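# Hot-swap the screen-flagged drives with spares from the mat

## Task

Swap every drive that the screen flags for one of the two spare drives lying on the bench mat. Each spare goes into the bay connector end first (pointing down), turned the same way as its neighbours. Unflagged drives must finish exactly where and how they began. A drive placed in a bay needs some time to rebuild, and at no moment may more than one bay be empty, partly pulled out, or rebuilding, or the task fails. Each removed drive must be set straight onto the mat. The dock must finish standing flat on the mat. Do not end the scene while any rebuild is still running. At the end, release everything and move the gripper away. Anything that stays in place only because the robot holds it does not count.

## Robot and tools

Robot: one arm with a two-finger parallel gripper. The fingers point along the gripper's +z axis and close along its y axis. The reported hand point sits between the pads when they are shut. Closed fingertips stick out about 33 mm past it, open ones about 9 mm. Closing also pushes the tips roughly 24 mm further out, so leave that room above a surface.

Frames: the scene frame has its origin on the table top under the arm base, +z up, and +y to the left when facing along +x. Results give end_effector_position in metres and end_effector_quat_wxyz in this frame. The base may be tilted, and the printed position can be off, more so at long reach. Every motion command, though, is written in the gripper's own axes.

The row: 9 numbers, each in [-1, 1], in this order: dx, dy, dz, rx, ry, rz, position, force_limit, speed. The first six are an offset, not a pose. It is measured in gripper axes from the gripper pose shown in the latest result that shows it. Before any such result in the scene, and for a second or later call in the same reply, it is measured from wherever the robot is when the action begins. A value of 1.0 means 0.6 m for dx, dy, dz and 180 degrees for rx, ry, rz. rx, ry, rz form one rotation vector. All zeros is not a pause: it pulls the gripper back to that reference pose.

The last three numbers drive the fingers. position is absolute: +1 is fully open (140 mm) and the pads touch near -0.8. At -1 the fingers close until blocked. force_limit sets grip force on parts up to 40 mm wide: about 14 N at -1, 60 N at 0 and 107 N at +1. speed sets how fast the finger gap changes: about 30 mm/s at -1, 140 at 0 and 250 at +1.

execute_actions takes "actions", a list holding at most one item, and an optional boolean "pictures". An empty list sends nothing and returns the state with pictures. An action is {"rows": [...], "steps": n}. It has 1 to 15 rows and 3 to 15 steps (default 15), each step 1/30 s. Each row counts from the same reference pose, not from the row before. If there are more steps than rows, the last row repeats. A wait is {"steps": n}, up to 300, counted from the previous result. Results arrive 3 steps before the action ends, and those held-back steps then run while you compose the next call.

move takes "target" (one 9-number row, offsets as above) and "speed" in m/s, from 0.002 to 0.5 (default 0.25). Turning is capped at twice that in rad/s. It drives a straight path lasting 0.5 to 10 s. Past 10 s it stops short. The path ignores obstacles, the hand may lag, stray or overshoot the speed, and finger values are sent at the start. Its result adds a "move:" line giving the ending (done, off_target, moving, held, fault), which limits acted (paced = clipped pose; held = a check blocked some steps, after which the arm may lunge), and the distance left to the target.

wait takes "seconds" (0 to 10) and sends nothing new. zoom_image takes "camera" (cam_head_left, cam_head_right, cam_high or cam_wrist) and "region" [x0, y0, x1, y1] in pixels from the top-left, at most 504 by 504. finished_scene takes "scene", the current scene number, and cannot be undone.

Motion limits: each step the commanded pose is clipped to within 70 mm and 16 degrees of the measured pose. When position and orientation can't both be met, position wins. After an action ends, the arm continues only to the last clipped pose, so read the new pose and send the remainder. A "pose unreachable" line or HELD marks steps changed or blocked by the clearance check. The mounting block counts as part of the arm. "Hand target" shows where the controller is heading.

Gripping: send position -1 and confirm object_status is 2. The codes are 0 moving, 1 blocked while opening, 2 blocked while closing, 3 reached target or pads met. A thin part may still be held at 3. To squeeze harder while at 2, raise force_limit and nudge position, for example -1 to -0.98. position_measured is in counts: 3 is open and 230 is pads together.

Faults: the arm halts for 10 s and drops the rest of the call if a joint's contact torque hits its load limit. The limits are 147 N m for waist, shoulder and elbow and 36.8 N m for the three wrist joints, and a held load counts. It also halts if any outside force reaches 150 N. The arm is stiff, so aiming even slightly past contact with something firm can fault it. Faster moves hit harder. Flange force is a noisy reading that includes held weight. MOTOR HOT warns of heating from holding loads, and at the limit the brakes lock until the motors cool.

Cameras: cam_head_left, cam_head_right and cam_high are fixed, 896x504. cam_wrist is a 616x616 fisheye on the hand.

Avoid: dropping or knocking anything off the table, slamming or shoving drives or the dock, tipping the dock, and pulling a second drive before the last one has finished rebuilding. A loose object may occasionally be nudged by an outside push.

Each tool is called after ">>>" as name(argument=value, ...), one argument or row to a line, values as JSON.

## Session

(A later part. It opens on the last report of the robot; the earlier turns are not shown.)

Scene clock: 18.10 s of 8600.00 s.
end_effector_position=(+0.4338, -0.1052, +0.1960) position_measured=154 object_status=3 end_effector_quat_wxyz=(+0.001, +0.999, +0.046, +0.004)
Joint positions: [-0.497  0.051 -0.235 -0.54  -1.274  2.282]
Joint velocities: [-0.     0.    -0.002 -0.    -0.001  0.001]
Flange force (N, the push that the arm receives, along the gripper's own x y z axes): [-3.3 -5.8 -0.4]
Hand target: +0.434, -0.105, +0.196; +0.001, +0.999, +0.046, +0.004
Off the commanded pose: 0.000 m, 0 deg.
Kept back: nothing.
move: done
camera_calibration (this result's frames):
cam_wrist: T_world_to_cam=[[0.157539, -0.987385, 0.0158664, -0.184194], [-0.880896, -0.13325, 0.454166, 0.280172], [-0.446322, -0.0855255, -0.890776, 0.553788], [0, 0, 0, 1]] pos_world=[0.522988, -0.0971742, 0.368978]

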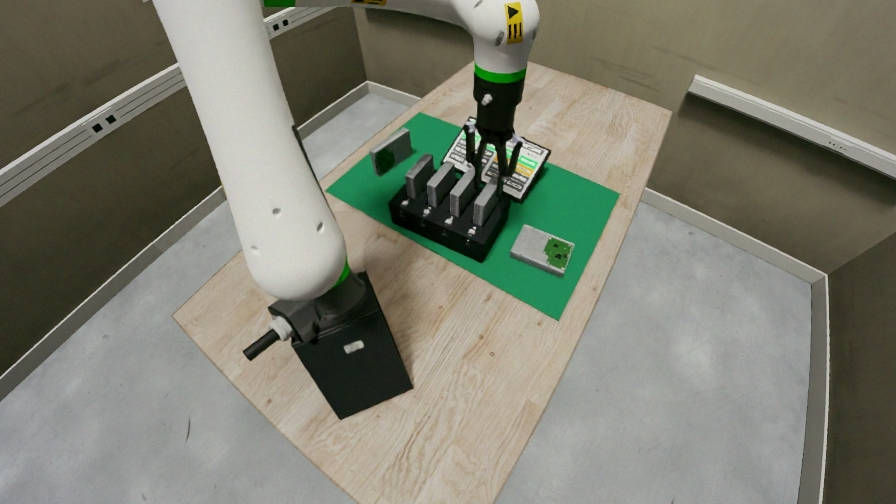

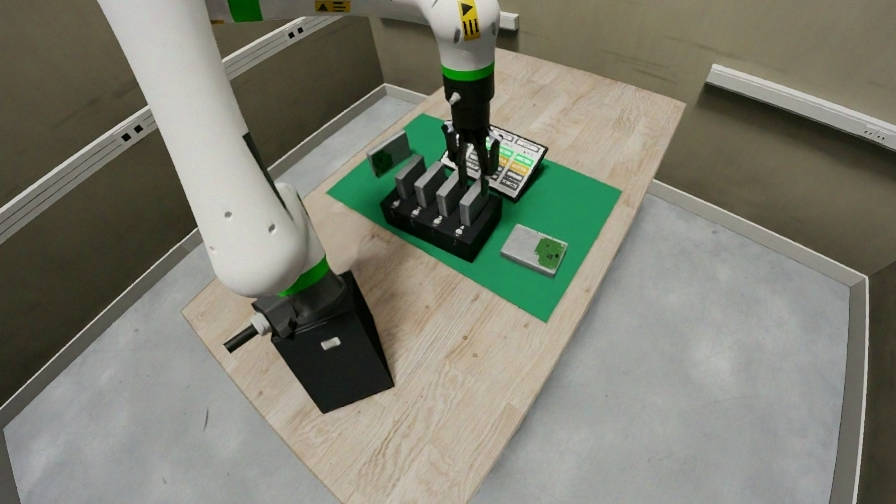

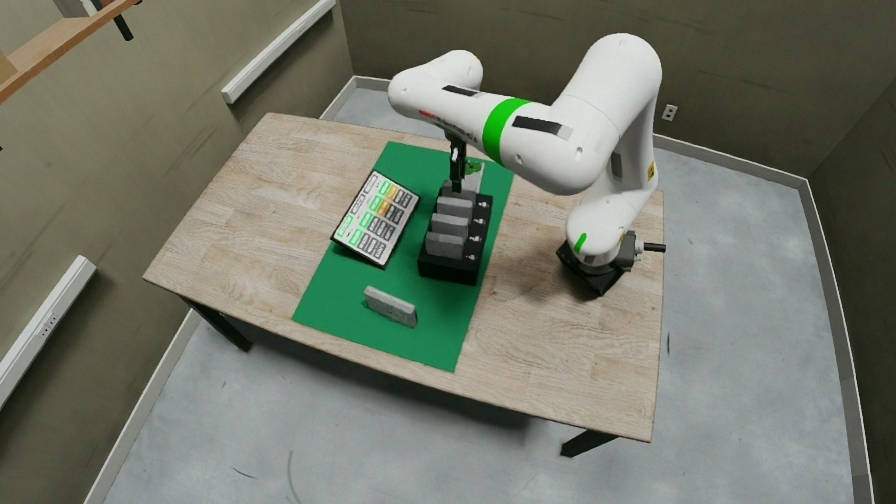

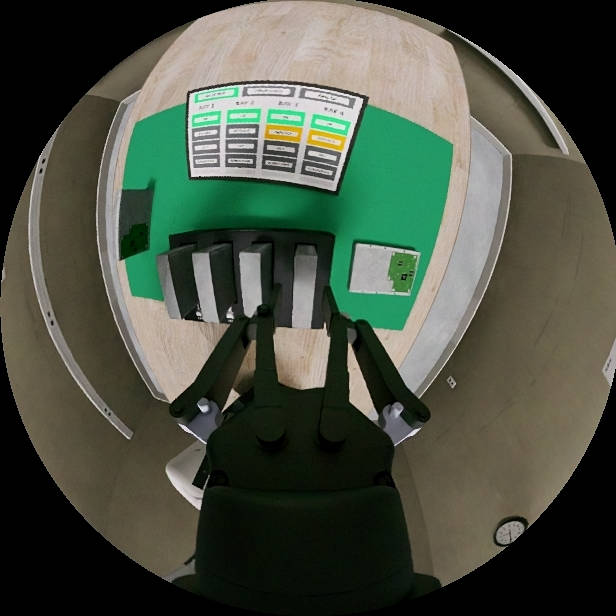

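Good.

>>> move(
  target=[0,0,0.09,0,0,0,-0.3,0,0],
  speed=0.1,
)

>>> move(
  target=[0,0,0,0,0,0,-1,0,-0.5],
)

>>> move(
  target=[0,0,-0.05,0,0,0,-1,0,-0.5],
  speed=0.03,
)

Scene clock: 19.20 s of 8600.00 s.
end_effector_position=(+0.4339, -0.1053, +0.1421) position_measured=167 object_status=3 end_effector_quat_wxyz=(+0.001, +0.999, +0.045, +0.004)
Joint positions: [-0.437  0.102 -0.296 -0.564 -1.149  2.293]
Joint velocities: [-0.    -0.001 -0.002  0.     0.     0.002]
Flange force (N, the push that the arm receives, along the gripper's own x y z axes): [-1.2 -8.8 -0.3]
Hand target: +0.434, -0.105, +0.142; +0.001, +0.999, +0.045, +0.004
Off the commanded pose: 0.000 m, 0 deg.
Kept back: nothing.
move: done
camera_calibration (this result's frames):
cam_wrist: T_world_to_cam=[[0.15735, -0.987416, 0.0158504, -0.183391], [-0.880942, -0.133093, 0.454123, 0.30487], [-0.446299, -0.0854195, -0.890798, 0.505782], [0, 0, 0, 1]] pos_world=[0.523159, -0.0973038, 0.315008]

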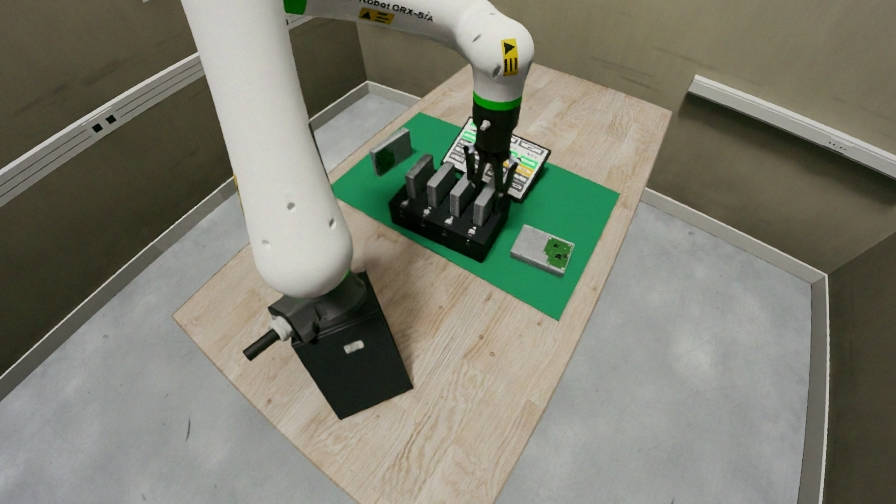

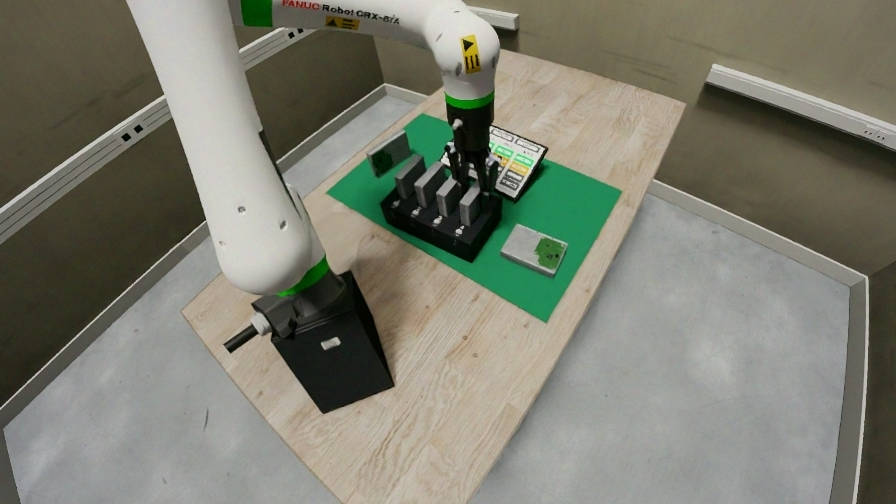

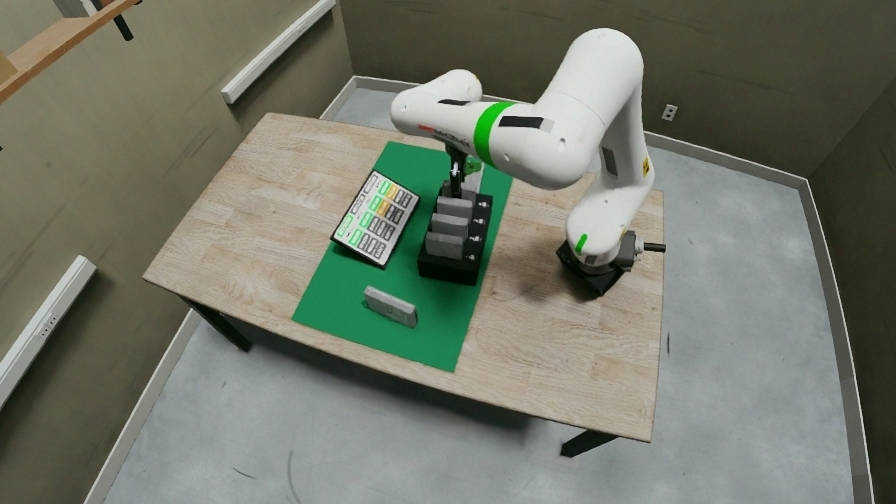

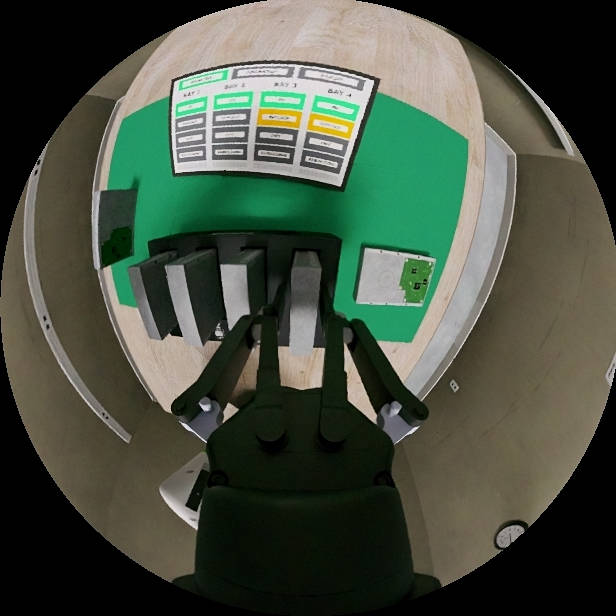

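Scene clock: 19.70 s of 8600.00 s.
end_effector_position=(+0.4339, -0.1053, +0.1420) position_measured=194 object_status=2 end_effector_quat_wxyz=(+0.001, +0.999, +0.045, +0.004)
Joint positions: [-0.437  0.102 -0.296 -0.564 -1.149  2.293]
Joint velocities: [ 0.001 -0.001 -0.001  0.001  0.    -0.001]
Flange force (N, the push that the arm receives, along the gripper's own x y z axes): [-1.2 6.0 -7.4]
Hand target: +0.434, -0.105, +0.142; +0.001, +0.999, +0.045, +0.004
Off the commanded pose: 0.000 m, 0 deg.
Kept back: nothing.
move: done
camera_calibration (this result's frames):
cam_wrist: T_world_to_cam=[[0.157347, -0.987416, 0.0158506, -0.183391], [-0.880942, -0.13309, 0.454123, 0.304873], [-0.446299, -0.0854184, -0.890798, 0.505777], [0, 0, 0, 1]] pos_world=[0.523159, -0.0973052, 0.315003]

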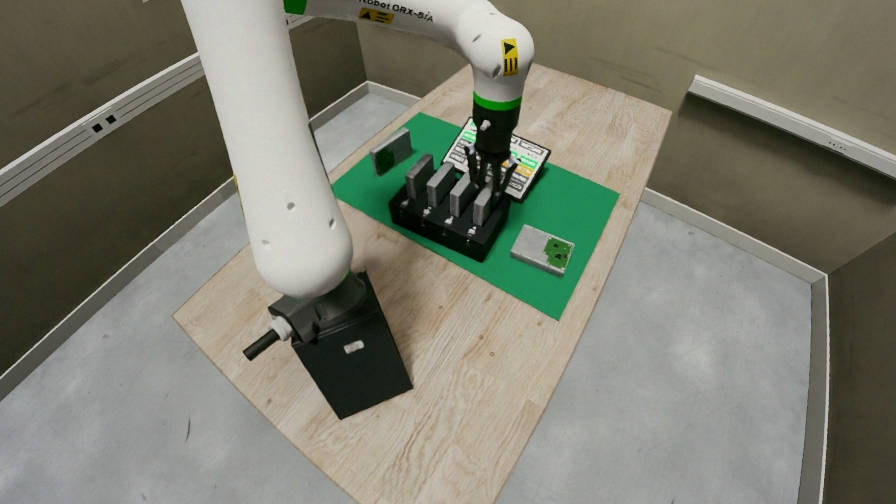

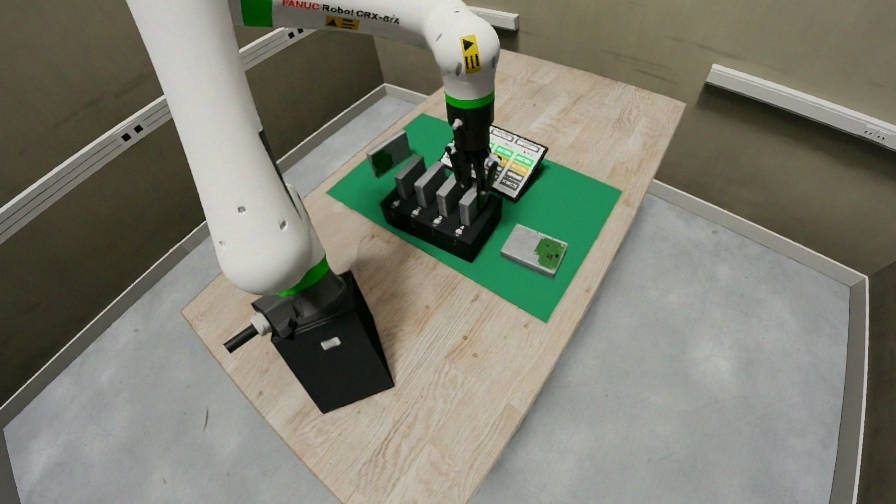

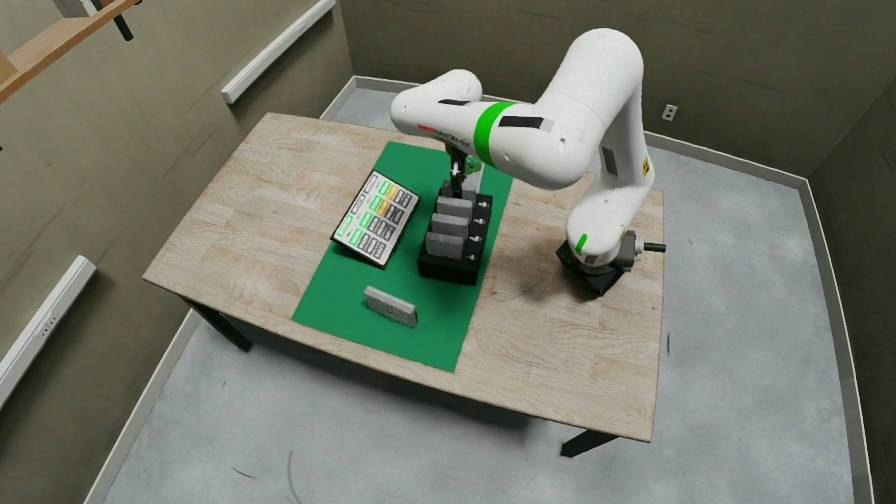

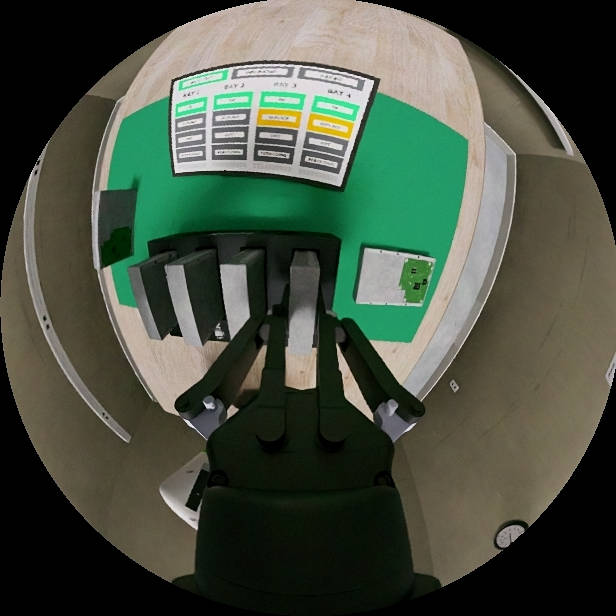

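Scene clock: 20.97 s of 8600.00 s.
end_effector_position=(+0.4338, -0.1053, +0.1720) position_measured=194 object_status=2 end_effector_quat_wxyz=(+0.001, +0.999, +0.046, +0.004)
Joint positions: [-0.47   0.072 -0.264 -0.55  -1.219  2.286]
Joint velocities: [-0.    -0.002 -0.     0.    -0.001 -0.002]
Flange force (N, the push that the arm receives, along the gripper's own x y z axes): [1.7 -4.3 34.4]
Hand target: +0.434, -0.105, +0.172; +0.001, +0.999, +0.046, +0.004
Off the commanded pose: 0.000 m, 0 deg.
Kept back: nothing.
move: done
camera_calibration (this result's frames):
cam_wrist: T_world_to_cam=[[0.157443, -0.987401, 0.0158287, -0.18382], [-0.8809, -0.13318, 0.454179, 0.291126], [-0.446348, -0.0854506, -0.89077, 0.532453], [0, 0, 0, 1]] pos_world=[0.523054, -0.0972333, 0.344979]

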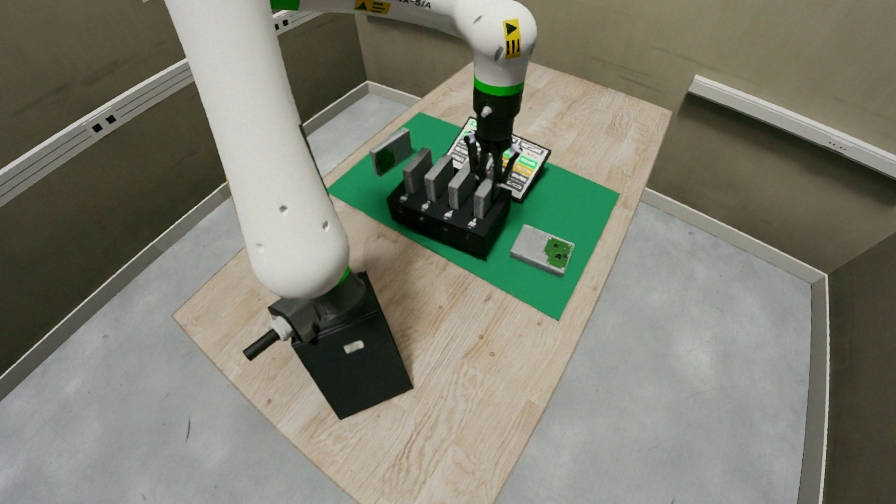

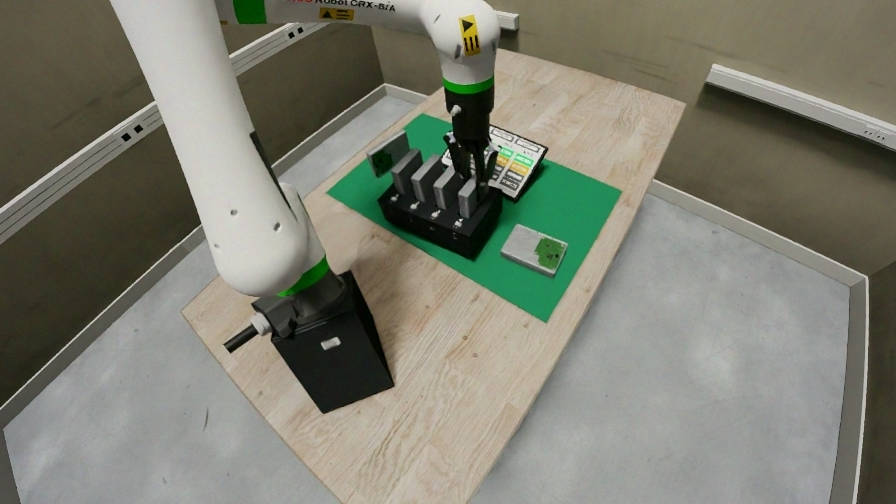

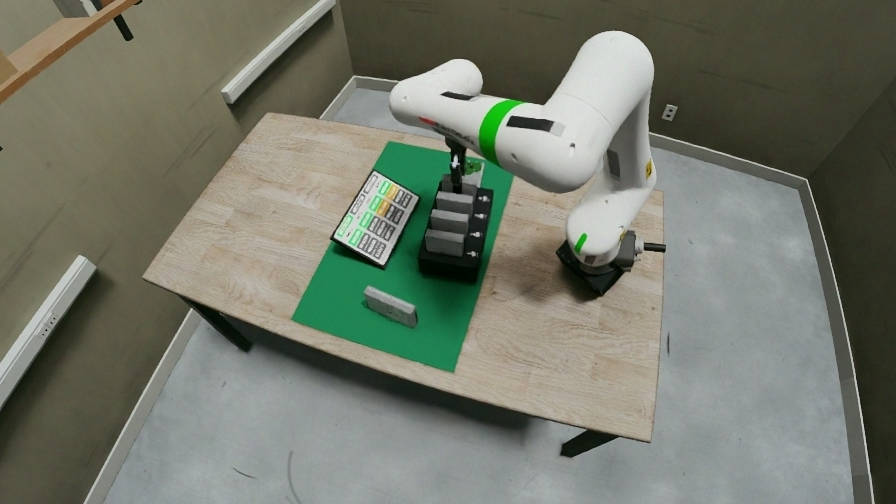

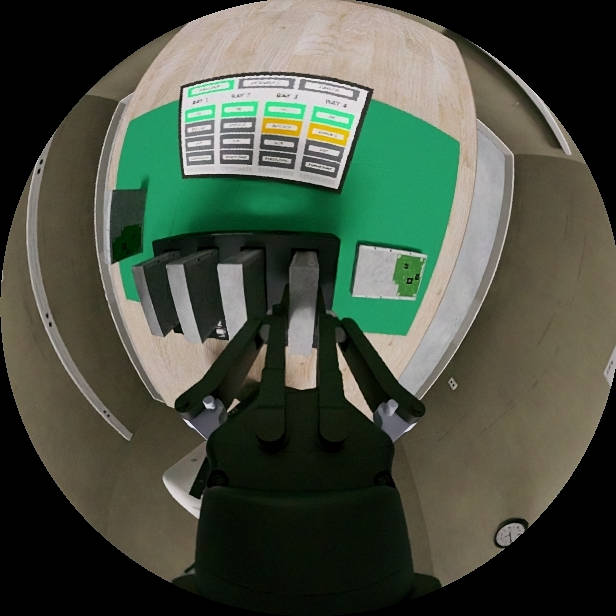

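Latched; there are eject buttons. Lower and inspect.

>>> move(
  target=[0,0,0.048,0,0,0,-1,0,-0.5],
  speed=0.03,
)

>>> move(
  target=[0,0,0,0,0,0,-0.3,0,-0.5],
)

>>> move(
  target=[0,0,-0.1,0,0,0,-0.3,0,0],
)

>>> move(
  target=[-0.28,0,0,0,0,0,-1,0,0],
)

>>> zoom_image(
  camera="cam_wrist",
  region=[160, 120, 400, 300],
)

Scene clock: 22.43 s of 8600.00 s.
end_effector_position=(+0.4339, -0.1053, +0.1432) position_measured=194 object_status=2 end_effector_quat_wxyz=(+0.001, +0.999, +0.045, +0.004)
Joint positions: [-0.438  0.101 -0.295 -0.564 -1.152  2.293]
Joint velocities: [ 0.001  0.001 -0.001 -0.    -0.     0.001]
Flange force (N, the push that the arm receives, along the gripper's own x y z axes): [2.8 11.9 16.0]
Hand target: +0.434, -0.105, +0.143; +0.001, +0.999, +0.045, +0.004
Off the commanded pose: 0.000 m, 0 deg.
Kept back: nothing.
move: done
camera_calibration (this result's frames):
cam_wrist: T_world_to_cam=[[0.157343, -0.987417, 0.0158323, -0.183399], [-0.880925, -0.133091, 0.454157, 0.304297], [-0.446335, -0.0854054, -0.890781, 0.506851], [0, 0, 0, 1]] pos_world=[0.523145, -0.0973038, 0.316198]

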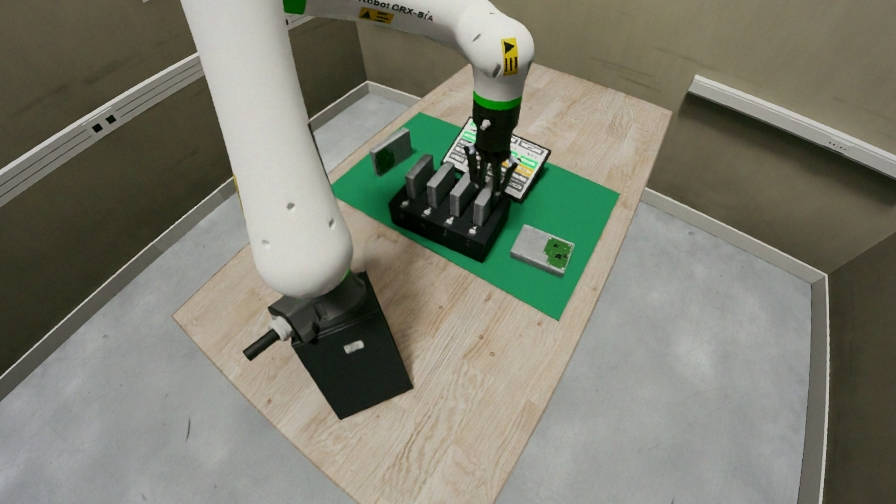

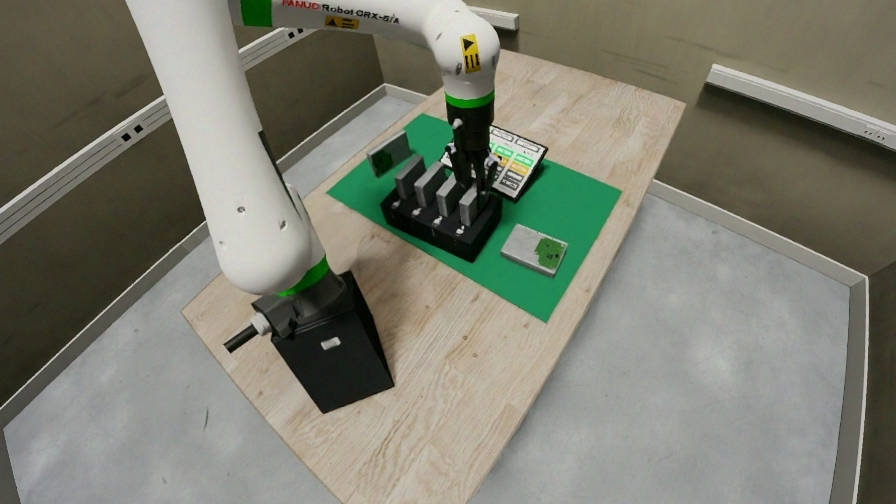

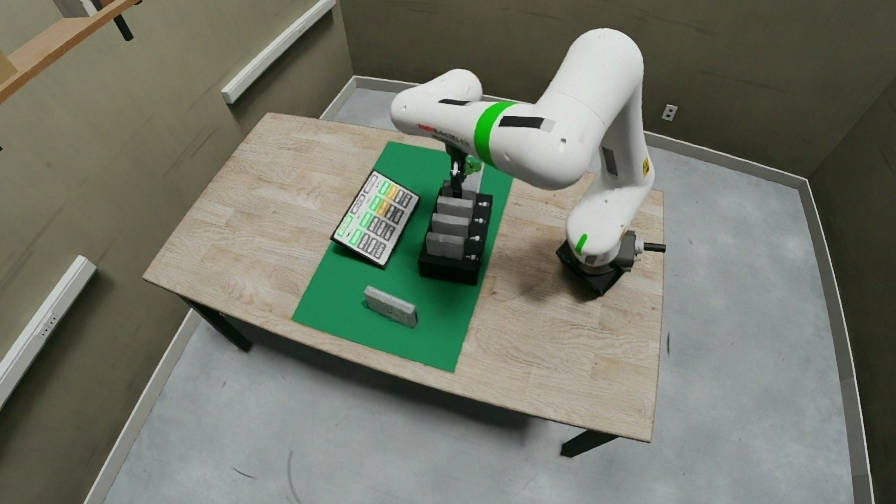

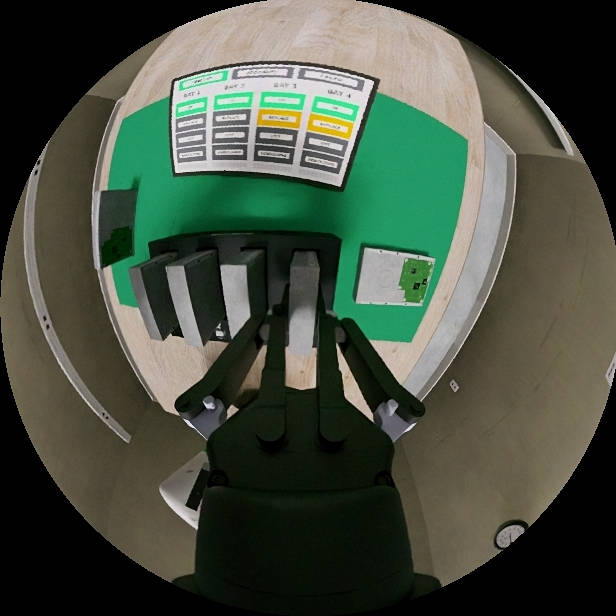

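Scene clock: 22.93 s of 8600.00 s.
end_effector_position=(+0.4339, -0.1053, +0.1432) position_measured=167 object_status=3 end_effector_quat_wxyz=(+0.001, +0.999, +0.045, +0.004)
Joint positions: [-0.438  0.101 -0.295 -0.564 -1.152  2.293]
Joint velocities: [ 0.    -0.001 -0.     0.002  0.001  0.   ]
Flange force (N, the push that the arm receives, along the gripper's own x y z axes): [0.3 -2.3 -1.9]
Hand target: +0.434, -0.105, +0.143; +0.001, +0.999, +0.045, +0.004
Off the commanded pose: 0.000 m, 0 deg.
Kept back: nothing.
move: done
camera_calibration (this result's frames):
cam_wrist: T_world_to_cam=[[0.157331, -0.987421, 0.0156874, -0.183295], [-0.880964, -0.133155, 0.454061, 0.304378], [-0.446261, -0.085258, -0.890832, 0.506834], [0, 0, 0, 1]] pos_world=[0.523165, -0.097248, 0.316174]

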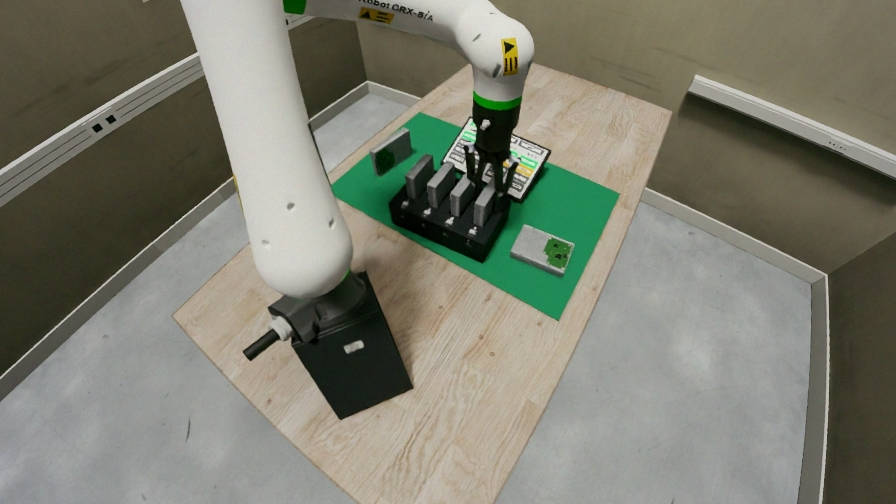

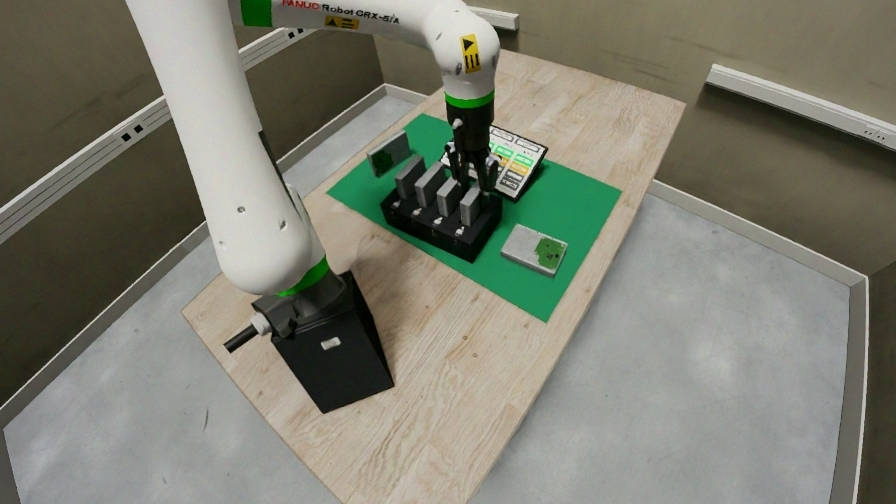

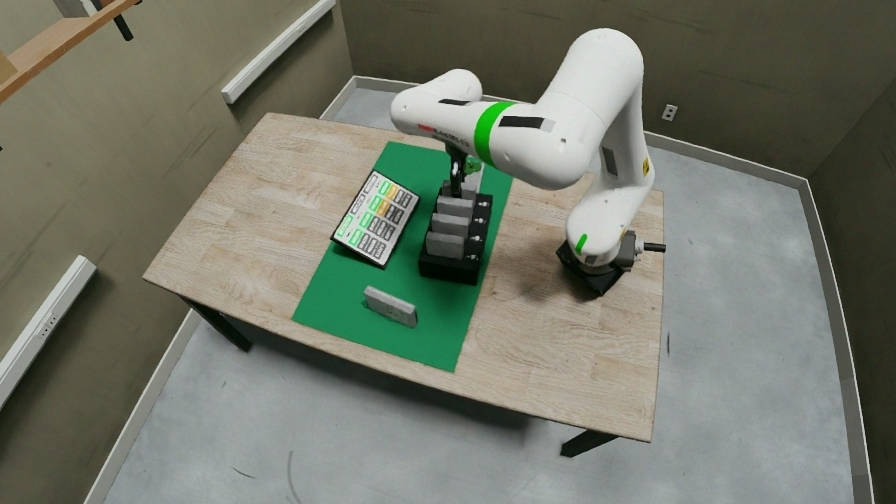

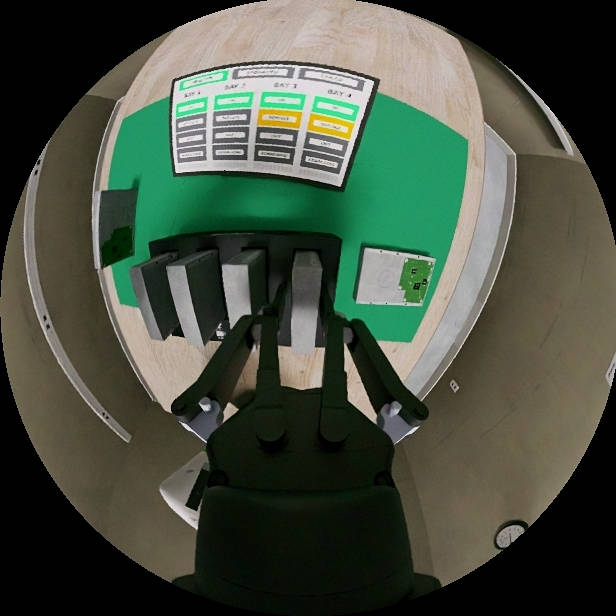

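Scene clock: 23.67 s of 8600.00 s.
end_effector_position=(+0.4337, -0.1051, +0.2032) position_measured=167 object_status=3 end_effector_quat_wxyz=(+0.001, +0.999, +0.046, +0.004)
Joint positions: [-0.505  0.046 -0.225 -0.538 -1.291  2.281]
Joint velocities: [-0.001  0.     0.     0.    -0.001 -0.   ]
Flange force (N, the push that the arm receives, along the gripper's own x y z axes): [-3.4 -6.2 2.0]
Hand target: +0.434, -0.105, +0.203; +0.001, +0.999, +0.046, +0.004
Off the commanded pose: 0.000 m, 0 deg.
Kept back: nothing.
move: done
camera_calibration (this result's frames):
cam_wrist: T_world_to_cam=[[0.157469, -0.987399, 0.0156868, -0.18415], [-0.88091, -0.133272, 0.454132, 0.276935], [-0.446319, -0.0853306, -0.890796, 0.560172], [0, 0, 0, 1]] pos_world=[0.522969, -0.0971223, 0.376123]

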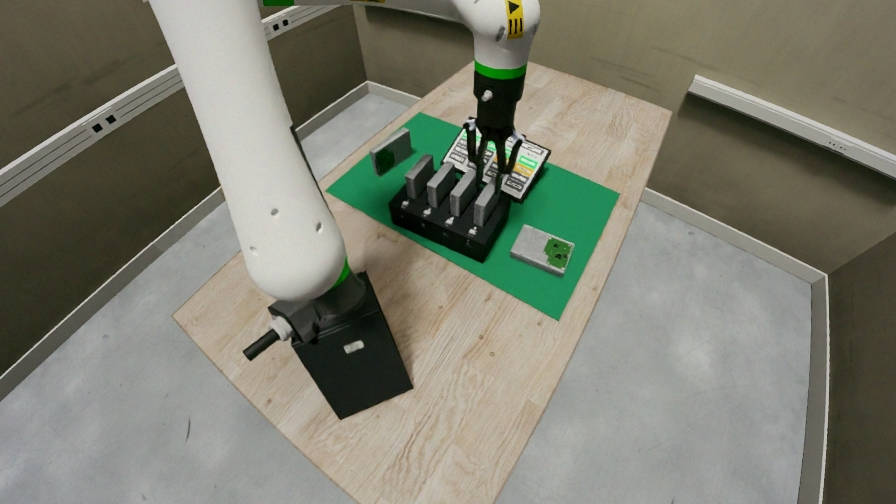

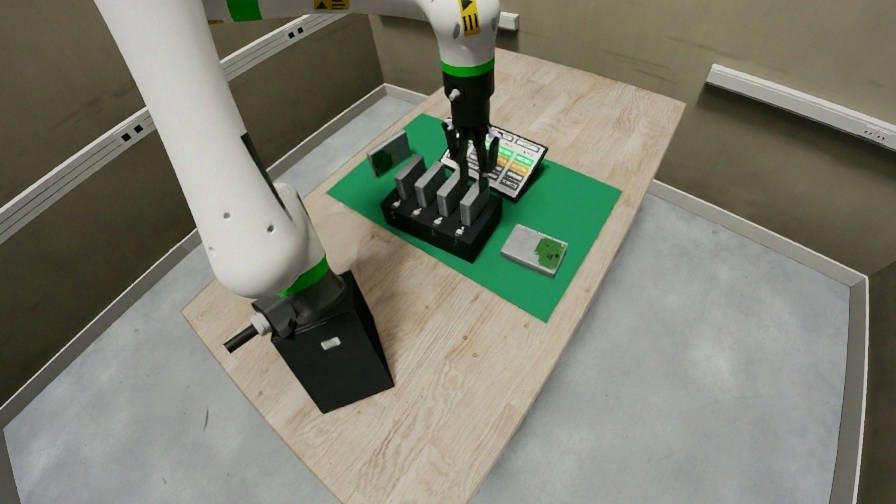

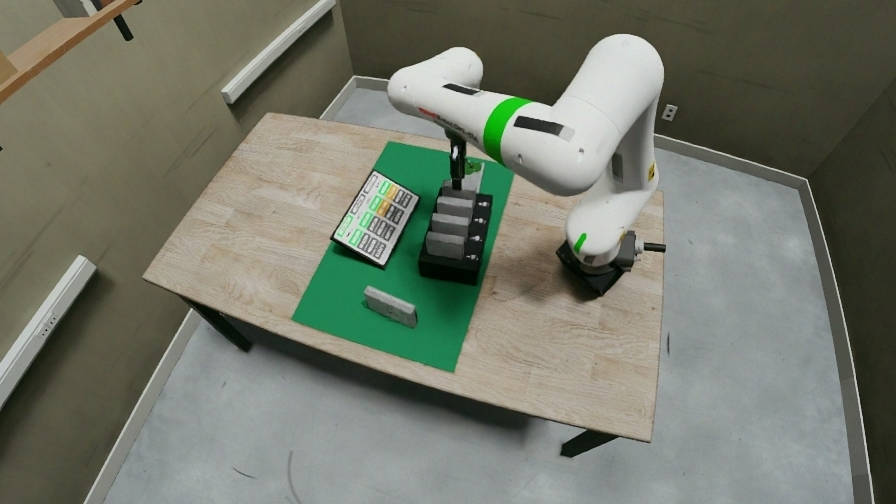

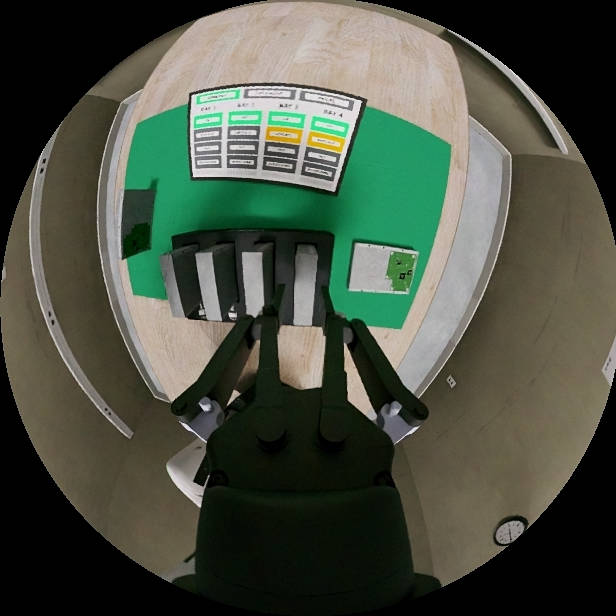

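Scene clock: 24.77 s of 8600.00 s.
end_effector_position=(+0.2663, -0.1212, +0.2027) position_measured=233 object_status=3 end_effector_quat_wxyz=(+0.002, +0.999, +0.046, +0.003)
Joint positions: [-0.761 -0.144 -0.538 -0.527 -1.309  2.561]
Joint velocities: [-0.001  0.    -0.001  0.    -0.001  0.001]
Flange force (N, the push that the arm receives, along the gripper's own x y z axes): [0.7 -3.4 0.4]
Hand target: +0.266, -0.121, +0.203; +0.002, +0.999, +0.046, +0.003
Off the commanded pose: 0.001 m, 0 deg.
Kept back: nothing.
move: done
camera_calibration (this result's frames):
cam_wrist: T_world_to_cam=[[0.157587, -0.987356, 0.0171706, -0.173938], [-0.88058, -0.132634, 0.454958, 0.127379], [-0.446928, -0.0868157, -0.890348, 0.48352], [0, 0, 0, 1]] pos_world=[0.355676, -0.112867, 0.375536]

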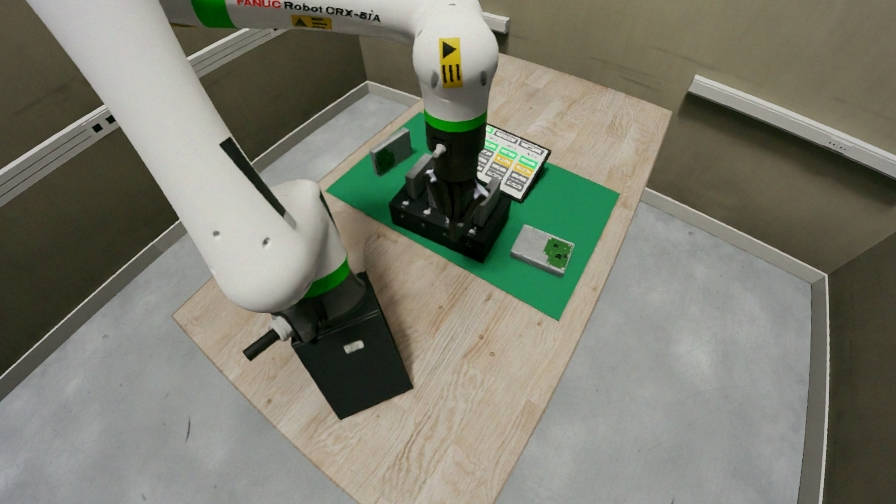

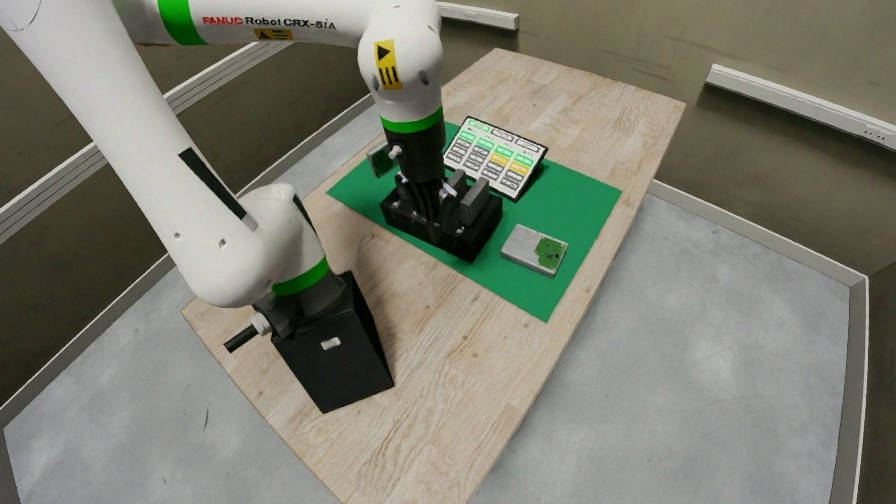

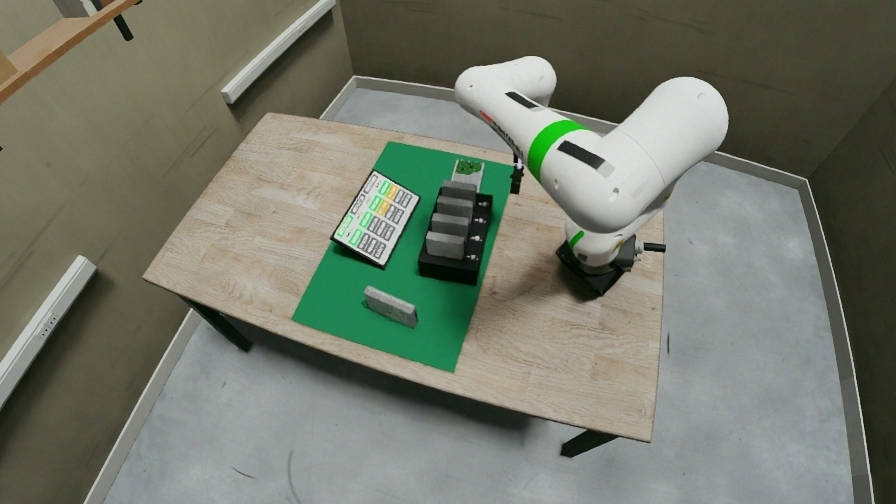

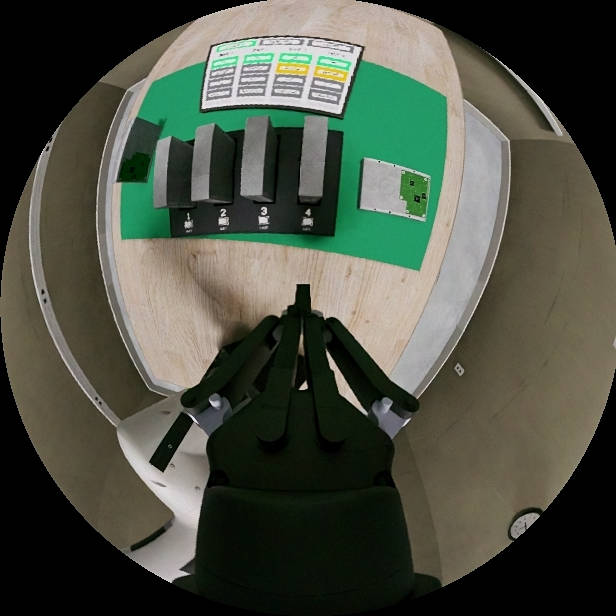

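Region (160, 120, 400, 300) of cam_wrist's 616x616 image, scaled by 2.100, with more detail than that image has; it fills the top 378 rows of this view, and the rest is white.

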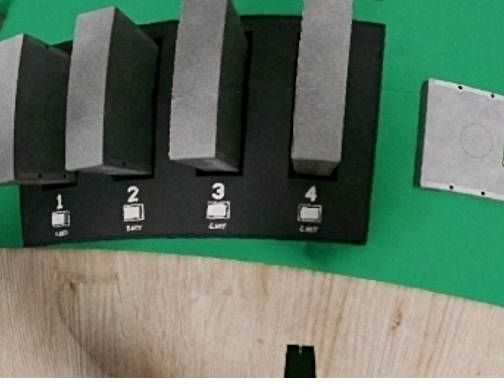

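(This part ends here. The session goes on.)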